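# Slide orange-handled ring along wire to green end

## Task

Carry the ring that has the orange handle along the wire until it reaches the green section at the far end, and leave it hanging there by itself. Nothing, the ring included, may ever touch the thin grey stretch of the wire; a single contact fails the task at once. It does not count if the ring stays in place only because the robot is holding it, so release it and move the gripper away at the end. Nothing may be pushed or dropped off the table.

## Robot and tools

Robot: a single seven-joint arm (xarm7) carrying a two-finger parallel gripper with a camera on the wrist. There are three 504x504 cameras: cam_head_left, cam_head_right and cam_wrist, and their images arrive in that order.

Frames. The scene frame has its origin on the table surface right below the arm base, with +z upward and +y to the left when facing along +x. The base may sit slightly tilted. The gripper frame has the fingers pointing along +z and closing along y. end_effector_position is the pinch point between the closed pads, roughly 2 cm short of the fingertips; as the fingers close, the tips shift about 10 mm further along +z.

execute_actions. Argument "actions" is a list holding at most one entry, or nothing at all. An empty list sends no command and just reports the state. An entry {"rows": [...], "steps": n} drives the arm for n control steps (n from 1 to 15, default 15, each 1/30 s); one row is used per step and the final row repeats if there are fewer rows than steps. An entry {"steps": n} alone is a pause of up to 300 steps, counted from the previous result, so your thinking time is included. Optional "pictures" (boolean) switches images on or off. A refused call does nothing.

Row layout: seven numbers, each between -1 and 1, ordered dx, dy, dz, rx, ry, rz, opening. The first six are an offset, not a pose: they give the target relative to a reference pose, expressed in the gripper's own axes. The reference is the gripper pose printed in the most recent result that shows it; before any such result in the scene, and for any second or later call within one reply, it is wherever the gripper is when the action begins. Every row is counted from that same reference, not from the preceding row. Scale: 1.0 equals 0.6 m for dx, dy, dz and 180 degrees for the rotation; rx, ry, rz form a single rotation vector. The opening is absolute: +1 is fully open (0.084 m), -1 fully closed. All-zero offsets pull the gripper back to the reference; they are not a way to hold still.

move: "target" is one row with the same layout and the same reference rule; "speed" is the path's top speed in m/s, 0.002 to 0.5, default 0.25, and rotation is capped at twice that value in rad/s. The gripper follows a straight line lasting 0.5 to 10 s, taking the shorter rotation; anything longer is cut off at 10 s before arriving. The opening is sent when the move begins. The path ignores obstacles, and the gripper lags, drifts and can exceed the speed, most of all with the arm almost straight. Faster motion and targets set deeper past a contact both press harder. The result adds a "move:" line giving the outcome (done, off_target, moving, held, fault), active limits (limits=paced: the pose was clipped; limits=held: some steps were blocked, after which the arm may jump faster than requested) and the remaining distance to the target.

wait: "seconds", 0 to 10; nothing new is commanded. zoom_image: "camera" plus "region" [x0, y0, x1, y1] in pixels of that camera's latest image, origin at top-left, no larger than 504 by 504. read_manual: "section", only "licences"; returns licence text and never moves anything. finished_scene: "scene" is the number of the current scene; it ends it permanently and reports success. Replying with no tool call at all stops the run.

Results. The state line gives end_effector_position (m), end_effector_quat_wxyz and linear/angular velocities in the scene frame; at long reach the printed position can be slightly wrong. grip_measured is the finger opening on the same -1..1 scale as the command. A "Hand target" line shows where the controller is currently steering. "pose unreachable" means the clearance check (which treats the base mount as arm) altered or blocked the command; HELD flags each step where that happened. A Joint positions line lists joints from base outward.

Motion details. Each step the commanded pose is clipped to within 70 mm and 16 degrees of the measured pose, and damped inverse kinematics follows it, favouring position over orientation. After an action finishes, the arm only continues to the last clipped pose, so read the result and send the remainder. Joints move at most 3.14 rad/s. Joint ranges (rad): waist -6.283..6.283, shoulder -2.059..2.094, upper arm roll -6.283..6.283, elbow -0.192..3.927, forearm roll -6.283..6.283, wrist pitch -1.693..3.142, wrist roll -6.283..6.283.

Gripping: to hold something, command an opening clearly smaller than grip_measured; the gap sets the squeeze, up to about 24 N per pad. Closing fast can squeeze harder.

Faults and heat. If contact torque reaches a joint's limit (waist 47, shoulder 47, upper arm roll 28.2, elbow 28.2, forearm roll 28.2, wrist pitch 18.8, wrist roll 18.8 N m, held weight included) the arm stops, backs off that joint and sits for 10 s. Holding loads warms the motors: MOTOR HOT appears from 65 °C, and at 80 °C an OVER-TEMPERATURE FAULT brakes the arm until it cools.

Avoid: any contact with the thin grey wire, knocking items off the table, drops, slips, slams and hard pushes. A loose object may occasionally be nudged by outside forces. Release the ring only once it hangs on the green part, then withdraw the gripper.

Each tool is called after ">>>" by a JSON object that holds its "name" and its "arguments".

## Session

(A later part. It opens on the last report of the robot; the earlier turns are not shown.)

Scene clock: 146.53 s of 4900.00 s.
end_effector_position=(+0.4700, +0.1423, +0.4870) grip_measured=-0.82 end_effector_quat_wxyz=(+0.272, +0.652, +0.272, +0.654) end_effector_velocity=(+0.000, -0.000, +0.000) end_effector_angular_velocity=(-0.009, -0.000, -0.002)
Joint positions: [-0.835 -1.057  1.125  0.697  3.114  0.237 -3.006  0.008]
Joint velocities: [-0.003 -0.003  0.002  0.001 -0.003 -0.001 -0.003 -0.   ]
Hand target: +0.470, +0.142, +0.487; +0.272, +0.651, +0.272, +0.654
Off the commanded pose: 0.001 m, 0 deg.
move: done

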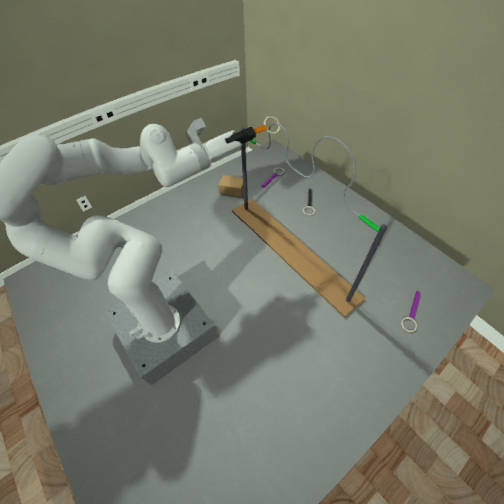

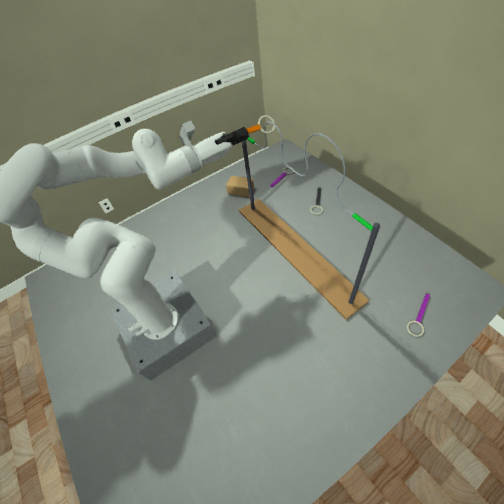

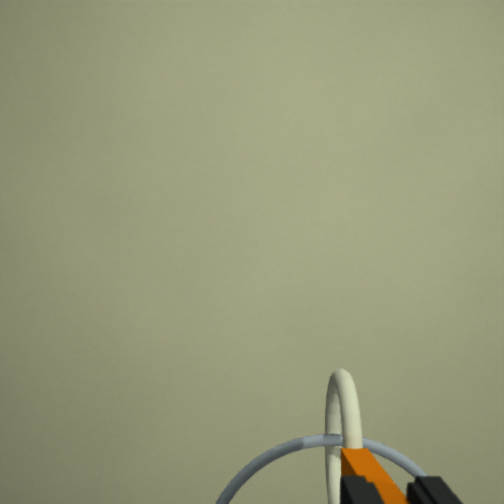

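>>> {"name": "move", "arguments": {"target": [-0.017,-0.056,0.002,0,0,-0.25,-1], "speed": 0.1}}

>>> {"name": "move", "arguments": {"target": [-0.012,-0.055,0,0,0,0,-1], "speed": 0.05}}

>>> {"name": "zoom_image", "arguments": {"camera": "cam_head_right", "region": [220,90,340,190]}}

Scene clock: 154.73 s of 4900.00 s.
end_effector_position=(+0.4715, +0.1584, +0.4555) grip_measured=-0.82 end_effector_quat_wxyz=(+0.501, +0.499, +0.501, +0.500) end_effector_velocity=(-0.000, +0.001, +0.000) end_effector_angular_velocity=(-0.010, -0.001, +0.001)
Joint positions: [-0.939 -1.331  1.319  0.679  2.927  0.266 -3.285  0.008]
Joint velocities: [-0.    -0.004  0.001  0.    -0.002  0.    -0.004  0.   ]
Hand target: +0.471, +0.158, +0.455; +0.501, +0.498, +0.501, +0.500
Off the commanded pose: 0.001 m, 0 deg.
After step 90, 0.97 s passed at rest.
move: done

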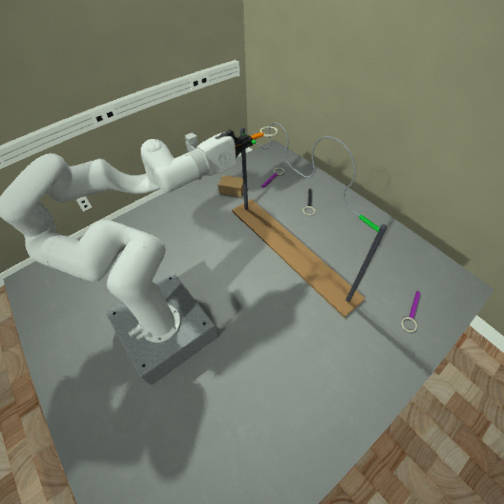

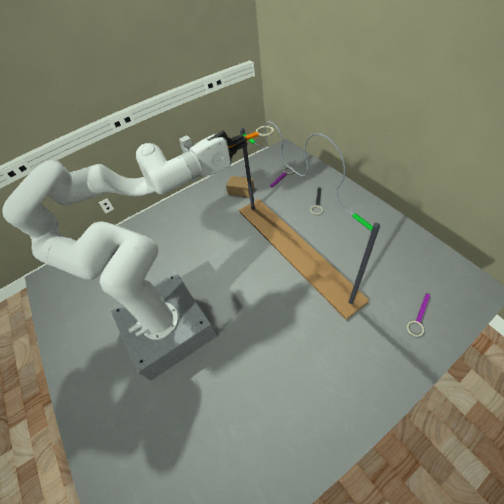

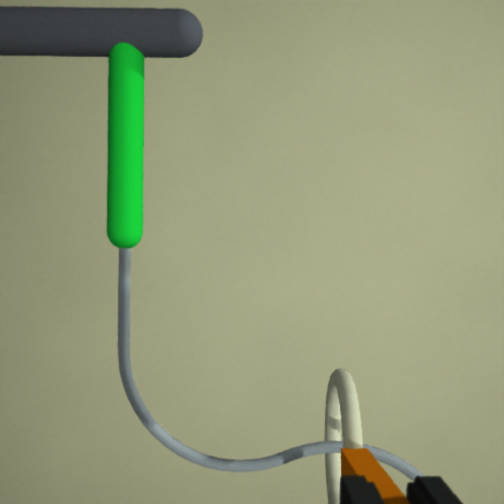

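Scene clock: 155.73 s of 4900.00 s.
end_effector_position=(+0.4716, +0.1511, +0.4227) grip_measured=-0.82 end_effector_quat_wxyz=(+0.501, +0.499, +0.501, +0.500) end_effector_velocity=(+0.000, -0.000, -0.002) end_effector_angular_velocity=(-0.000, -0.001, +0.000)
Joint positions: [-0.953 -1.399  1.398  0.631  3.026  0.314 -3.281  0.008]
Joint velocities: [-0.001 -0.005  0.005 -0.001  0.007  0.002  0.    -0.   ]
Hand target: +0.472, +0.151, +0.422; +0.501, +0.499, +0.501, +0.500
Off the commanded pose: 0.000 m, 0 deg.
move: done

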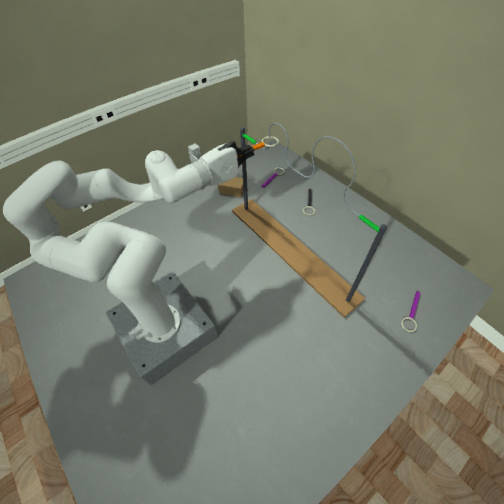

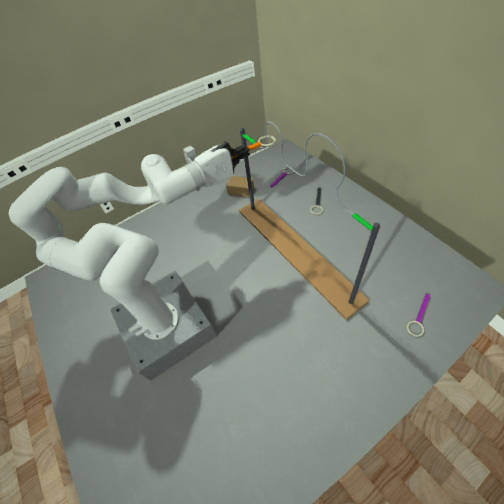

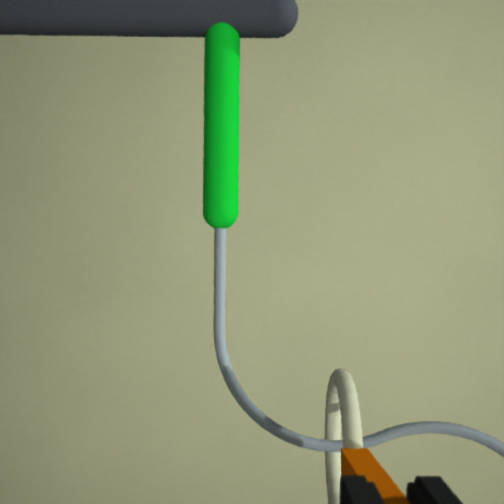

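Region (220, 90, 340, 190) of cam_head_right's 504x504 image, scaled by 4.200, with more detail than that image has.

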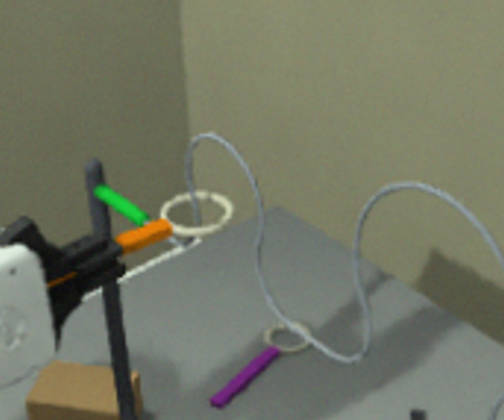

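>>> {"name": "move", "arguments": {"target": [0.019,-0.054,0,0,0,0.25,-1], "speed": 0.1}}

>>> {"name": "move", "arguments": {"target": [0.019,-0.045,0,0,0,0.25,-1], "speed": 0.1}}

>>> {"name": "move", "arguments": {"target": [0,-0.12,0.003,0,0,0,-1], "speed": 0.05}}

>>> {"name": "move", "arguments": {"target": [-0.115,0.006,0.025,0,0,0,-0.82], "speed": 0.04}}

>>> {"name": "zoom_image", "arguments": {"camera": "cam_head_right", "region": [200,90,320,190]}}

Scene clock: 166.63 s of 4900.00 s.
end_effector_position=(+0.4716, +0.1626, +0.3906) grip_measured=-0.82 end_effector_quat_wxyz=(+0.272, +0.652, +0.272, +0.654) end_effector_velocity=(+0.000, +0.001, -0.000) end_effector_angular_velocity=(+0.010, -0.001, +0.002)
Joint positions: [-0.924 -1.23   1.417  0.626  3.411  0.332 -2.985  0.008]
Joint velocities: [ 0.001  0.002  0.     0.001  0.005  0.001  0.004 -0.   ]
Hand target: +0.472, +0.163, +0.391; +0.271, +0.652, +0.272, +0.654
Off the commanded pose: 0.000 m, 0 deg.
After step 90, 3.63 s passed at rest.
move: done

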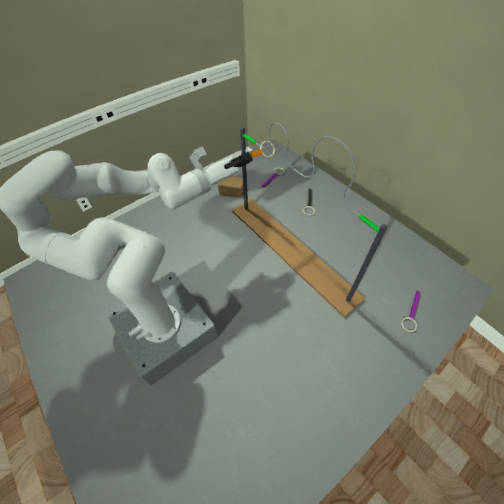

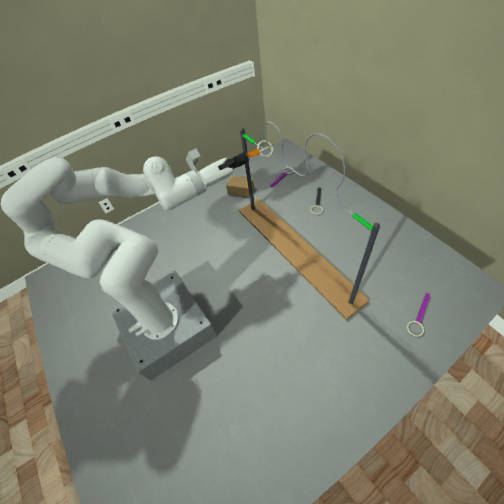

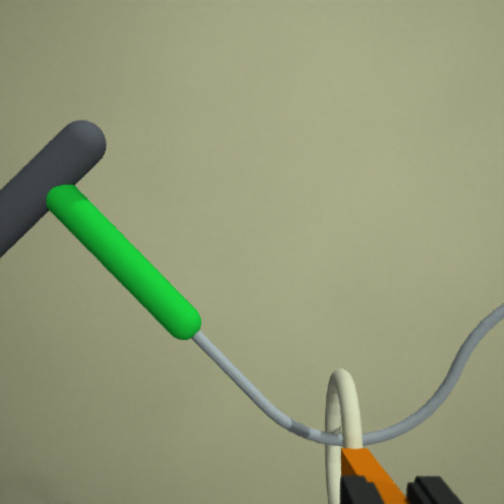

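Scene clock: 170.90 s of 4900.00 s.
end_effector_position=(+0.4715, +0.1898, +0.3797) grip_measured=-0.82 end_effector_quat_wxyz=(+0.001, +0.706, +0.002, +0.708) end_effector_velocity=(+0.000, +0.001, +0.000) end_effector_angular_velocity=(+0.010, -0.000, +0.001)
Joint positions: [-0.877 -1.024  1.404  0.636  3.737  0.39  -2.674  0.008]
Joint velocities: [ 0.001  0.003 -0.     0.001  0.003  0.002  0.005 -0.   ]
Hand target: +0.471, +0.190, +0.380; +0.001, +0.706, +0.002, +0.708
Off the commanded pose: 0.000 m, 0 deg.
move: done

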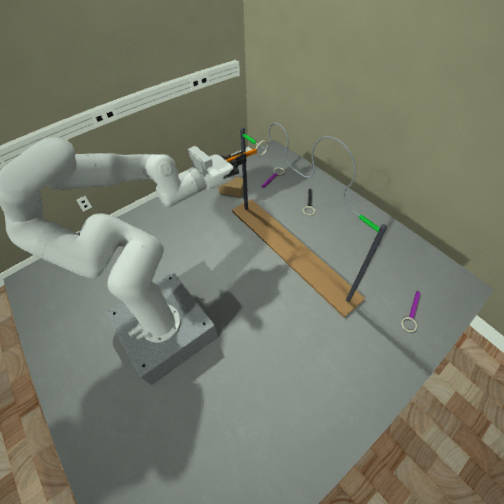

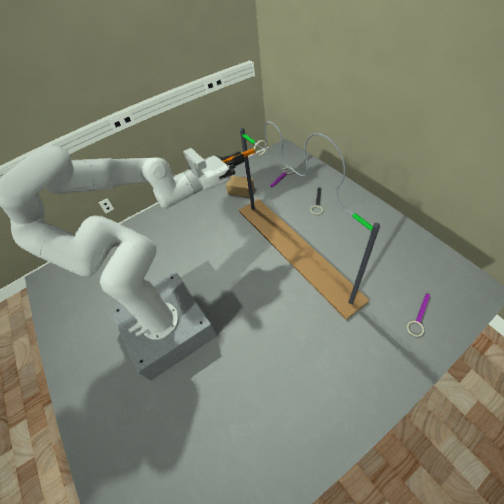

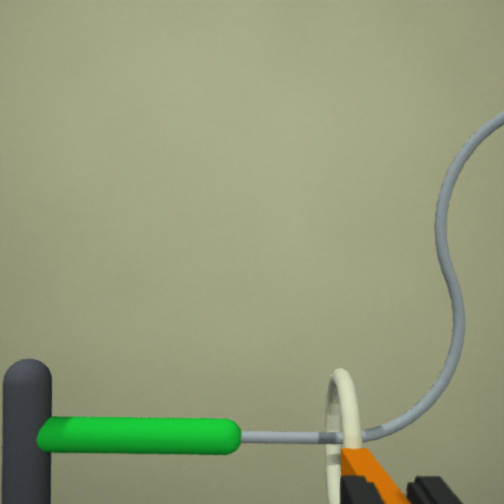

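Scene clock: 172.67 s of 4900.00 s.
end_effector_position=(+0.4734, +0.2612, +0.3792) grip_measured=-0.82 end_effector_quat_wxyz=(+0.001, +0.706, +0.002, +0.708) end_effector_velocity=(+0.000, +0.001, -0.000) end_effector_angular_velocity=(-0.000, +0.001, -0.003)
Joint positions: [-0.927 -1.18   1.459  0.819  3.97   0.205 -2.779  0.008]
Joint velocities: [-0.004 -0.007 -0.     0.006  0.009 -0.009 -0.004 -0.   ]
Hand target: +0.473, +0.261, +0.379; +0.001, +0.706, +0.002, +0.708
Off the commanded pose: 0.001 m, 0 deg.
move: done

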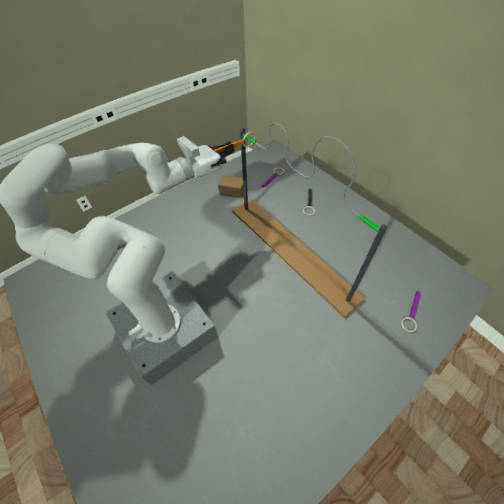

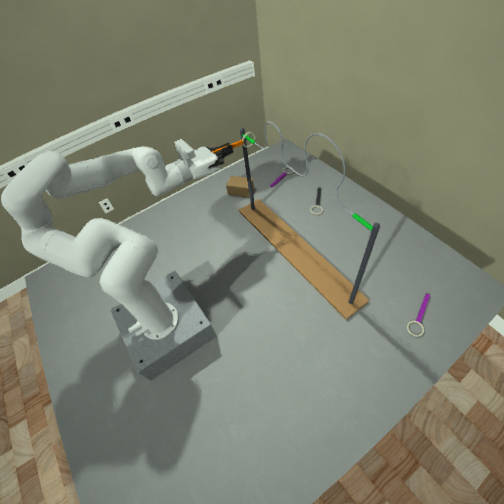

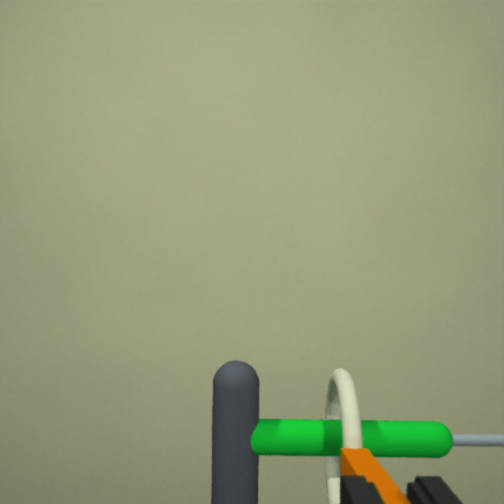

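Scene clock: 174.77 s of 4900.00 s.
end_effector_position=(+0.4886, +0.2572, +0.3105) grip_measured=-0.82 end_effector_quat_wxyz=(+0.001, +0.706, +0.002, +0.708) end_effector_velocity=(+0.000, -0.000, -0.001) end_effector_angular_velocity=(-0.000, -0.001, +0.000)
Joint positions: [-1.032 -1.234  1.657  0.824  4.049  0.325 -2.706  0.008]
Joint velocities: [-0.003 -0.002  0.004  0.     0.002  0.004  0.001  0.   ]
Hand target: +0.489, +0.257, +0.310; +0.001, +0.706, +0.002, +0.708
Off the commanded pose: 0.000 m, 0 deg.
move: done

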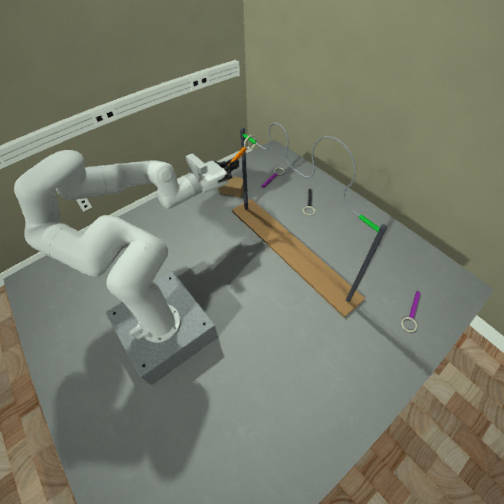

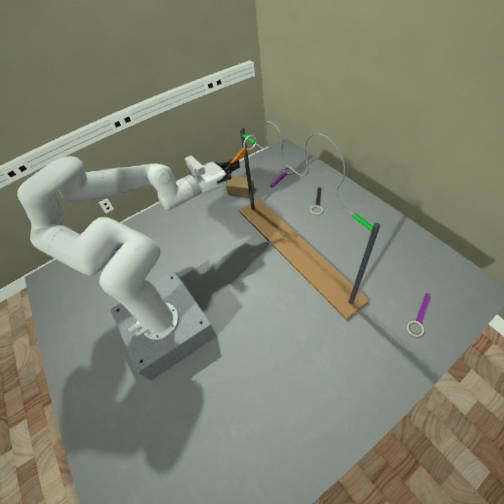

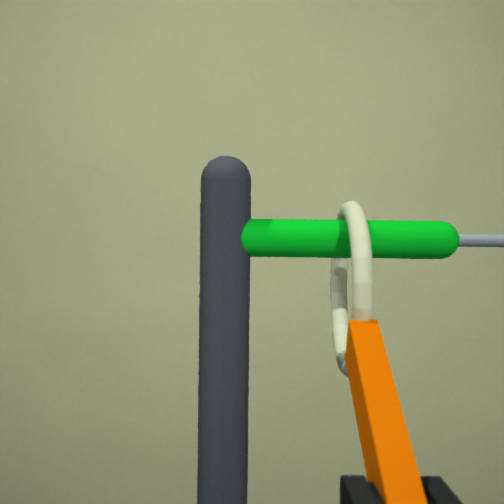

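Region (200, 90, 320, 190) of cam_head_right's 504x504 image, scaled by 4.200, with more detail than that image has.

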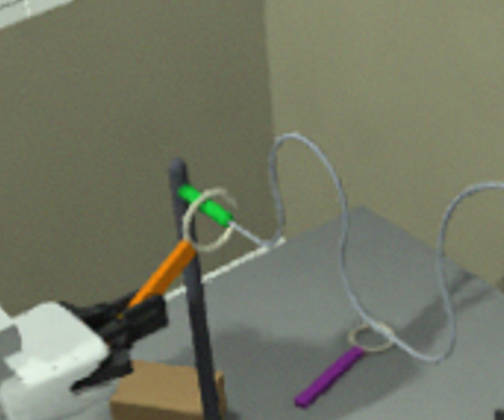

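>>> {"name": "move", "arguments": {"target": [-0.068,0.006,0.065,0,0,0,-0.82], "speed": 0.04}}

>>> {"name": "move", "arguments": {"target": [-0.02,0,0.05,0,0,0,-0.66], "speed": 0.03}}

>>> {"name": "move", "arguments": {"target": [0,0,0,0,0,0,-0.4]}}

>>> {"name": "move", "arguments": {"target": [0,0,-0.25,0,0,0,-0.4], "speed": 0.12}}

>>> {"name": "finished_scene", "arguments": {"scene": 2}}

Scene clock: 181.83 s of 4900.00 s.
end_effector_position=(+0.5279, +0.2535, +0.2707) grip_measured=-0.82 end_effector_quat_wxyz=(+0.001, +0.706, +0.001, +0.709) end_effector_velocity=(+0.001, -0.001, -0.001) end_effector_angular_velocity=(+0.000, +0.001, -0.001)
Joint positions: [-1.21  -1.269  1.788  0.929  4.049  0.408 -2.646  0.008]
Joint velocities: [-0.005 -0.001  0.003  0.003  0.001  0.002  0.001  0.   ]
Hand target: +0.528, +0.253, +0.270; +0.001, +0.706, +0.002, +0.708
Off the commanded pose: 0.001 m, 0 deg.
After step 90, 2.33 s passed at rest.
move: done

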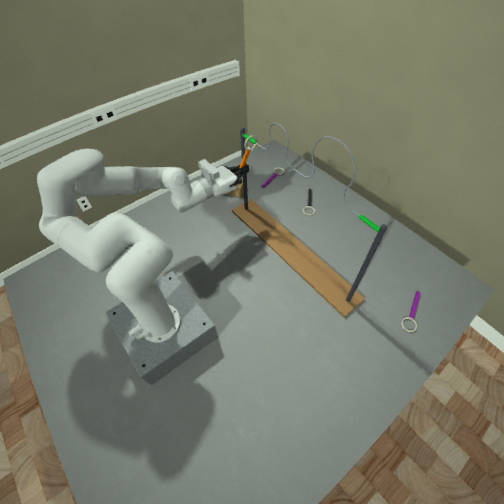

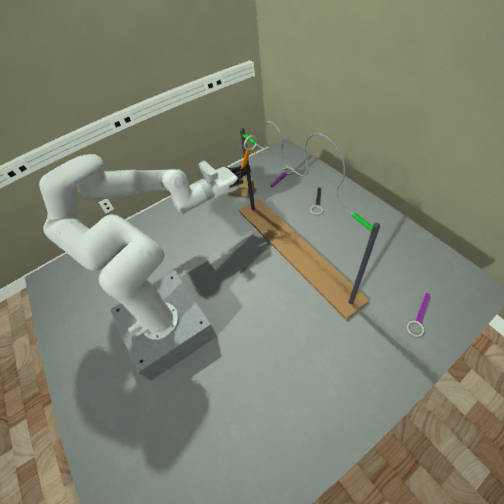

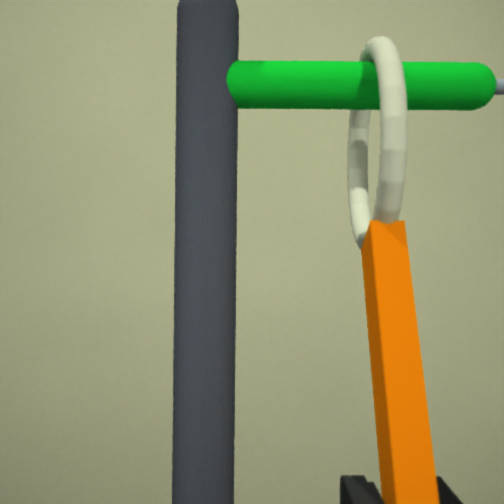

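Scene clock: 183.23 s of 4900.00 s.
end_effector_position=(+0.5578, +0.2535, +0.2587) grip_measured=-0.68 end_effector_quat_wxyz=(+0.001, +0.706, +0.001, +0.709) end_effector_velocity=(+0.001, +0.000, -0.000) end_effector_angular_velocity=(+0.001, +0.000, +0.000)
Joint positions: [-1.325 -1.288  1.831  1.022  4.033  0.429 -2.629  0.014]
Joint velocities: [-0.003 -0.     0.001  0.003  0.     0.    -0.    -0.   ]
Hand target: +0.558, +0.253, +0.259; +0.001, +0.706, +0.001, +0.709
Off the commanded pose: 0.000 m, 0 deg.
move: done

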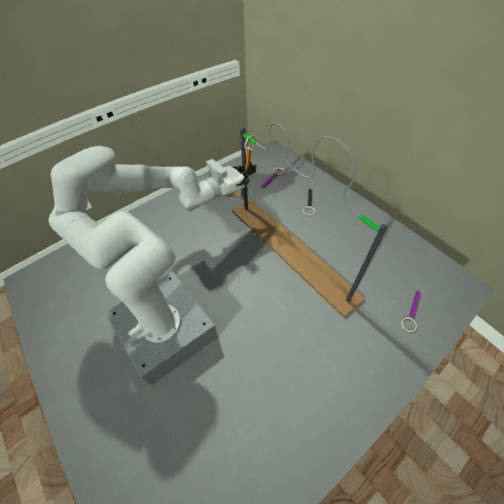

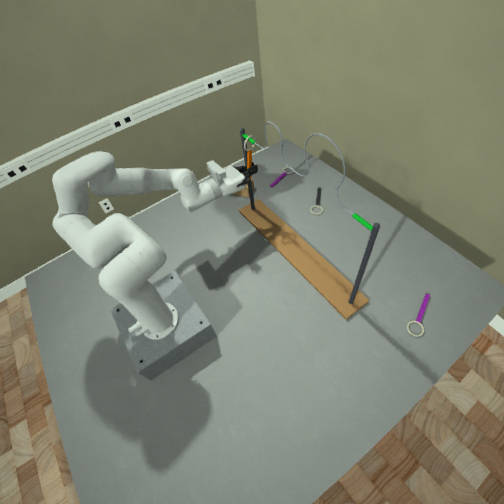

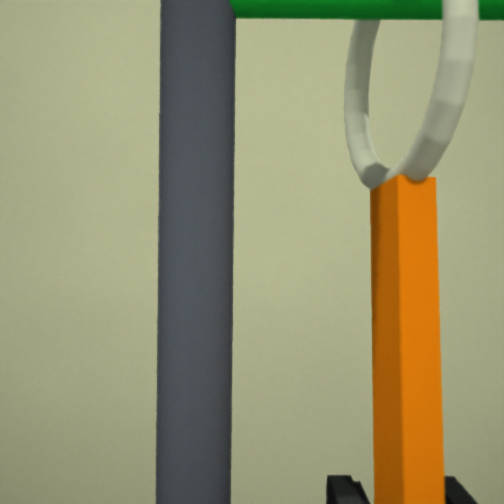

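Scene clock: 183.73 s of 4900.00 s.
end_effector_position=(+0.5578, +0.2535, +0.2587) grip_measured=-0.42 end_effector_quat_wxyz=(+0.001, +0.706, +0.001, +0.709) end_effector_velocity=(+0.000, -0.001, -0.000) end_effector_angular_velocity=(-0.001, +0.000, -0.001)
Joint positions: [-1.325 -1.288  1.831  1.022  4.033  0.429 -2.629  0.026]
Joint velocities: [-0.001  0.     0.    -0.001 -0.001  0.001  0.     0.   ]
Hand target: +0.558, +0.254, +0.259; +0.001, +0.706, +0.001, +0.709
Off the commanded pose: 0.000 m, 0 deg.
move: done

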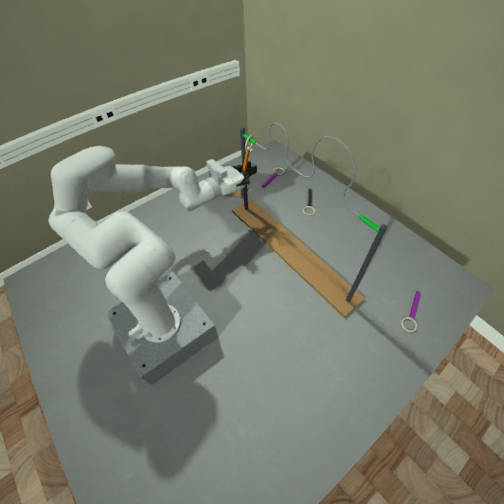

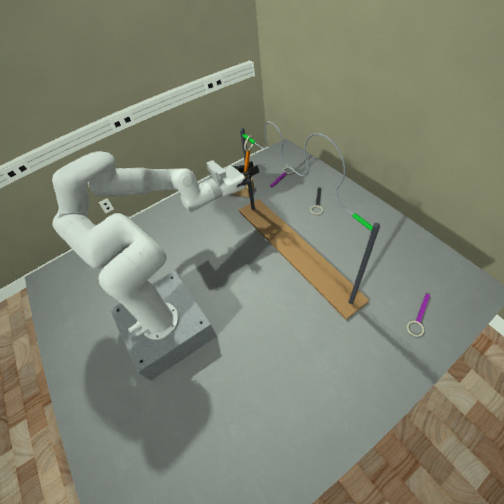

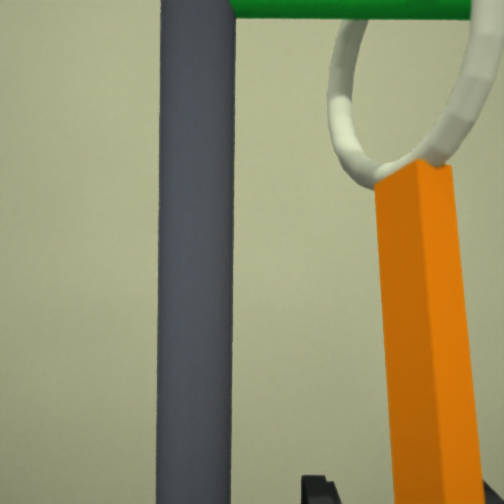

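Scene clock: 185.47 s of 4900.00 s.
end_effector_position=(+0.4083, +0.2531, +0.2588) grip_measured=-0.42 end_effector_quat_wxyz=(+0.001, +0.705, +0.001, +0.709) end_effector_velocity=(-0.002, +0.000, -0.000) end_effector_angular_velocity=(-0.001, +0.000, -0.002)
Joint positions: [-0.758 -1.339  1.743  0.621  4.394  0.31  -2.845  0.026]
Joint velocities: [ 0.007 -0.004 -0.001 -0.003  0.015 -0.005 -0.013  0.   ]
Hand target: +0.408, +0.253, +0.259; +0.001, +0.705, +0.002, +0.709
Off the commanded pose: 0.001 m, 0 deg.
move: done

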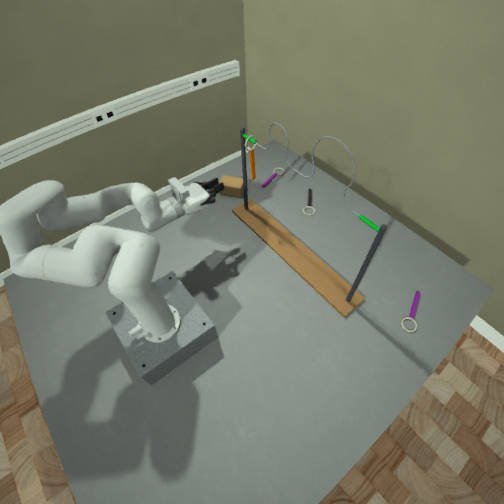

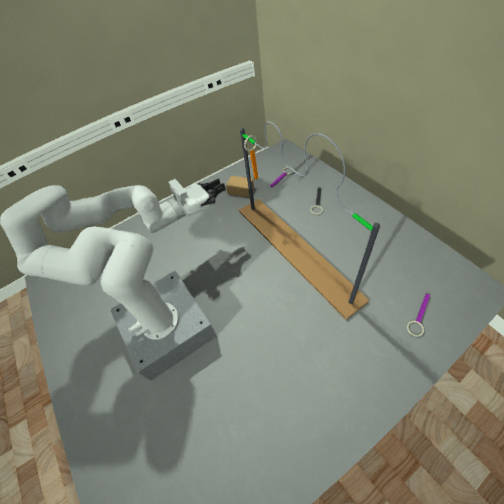

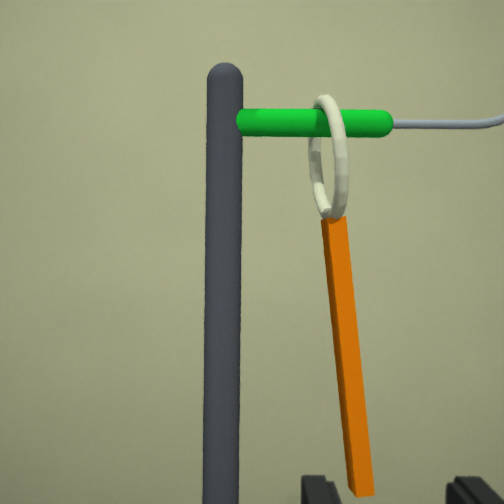

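The scene is finished: the task was done.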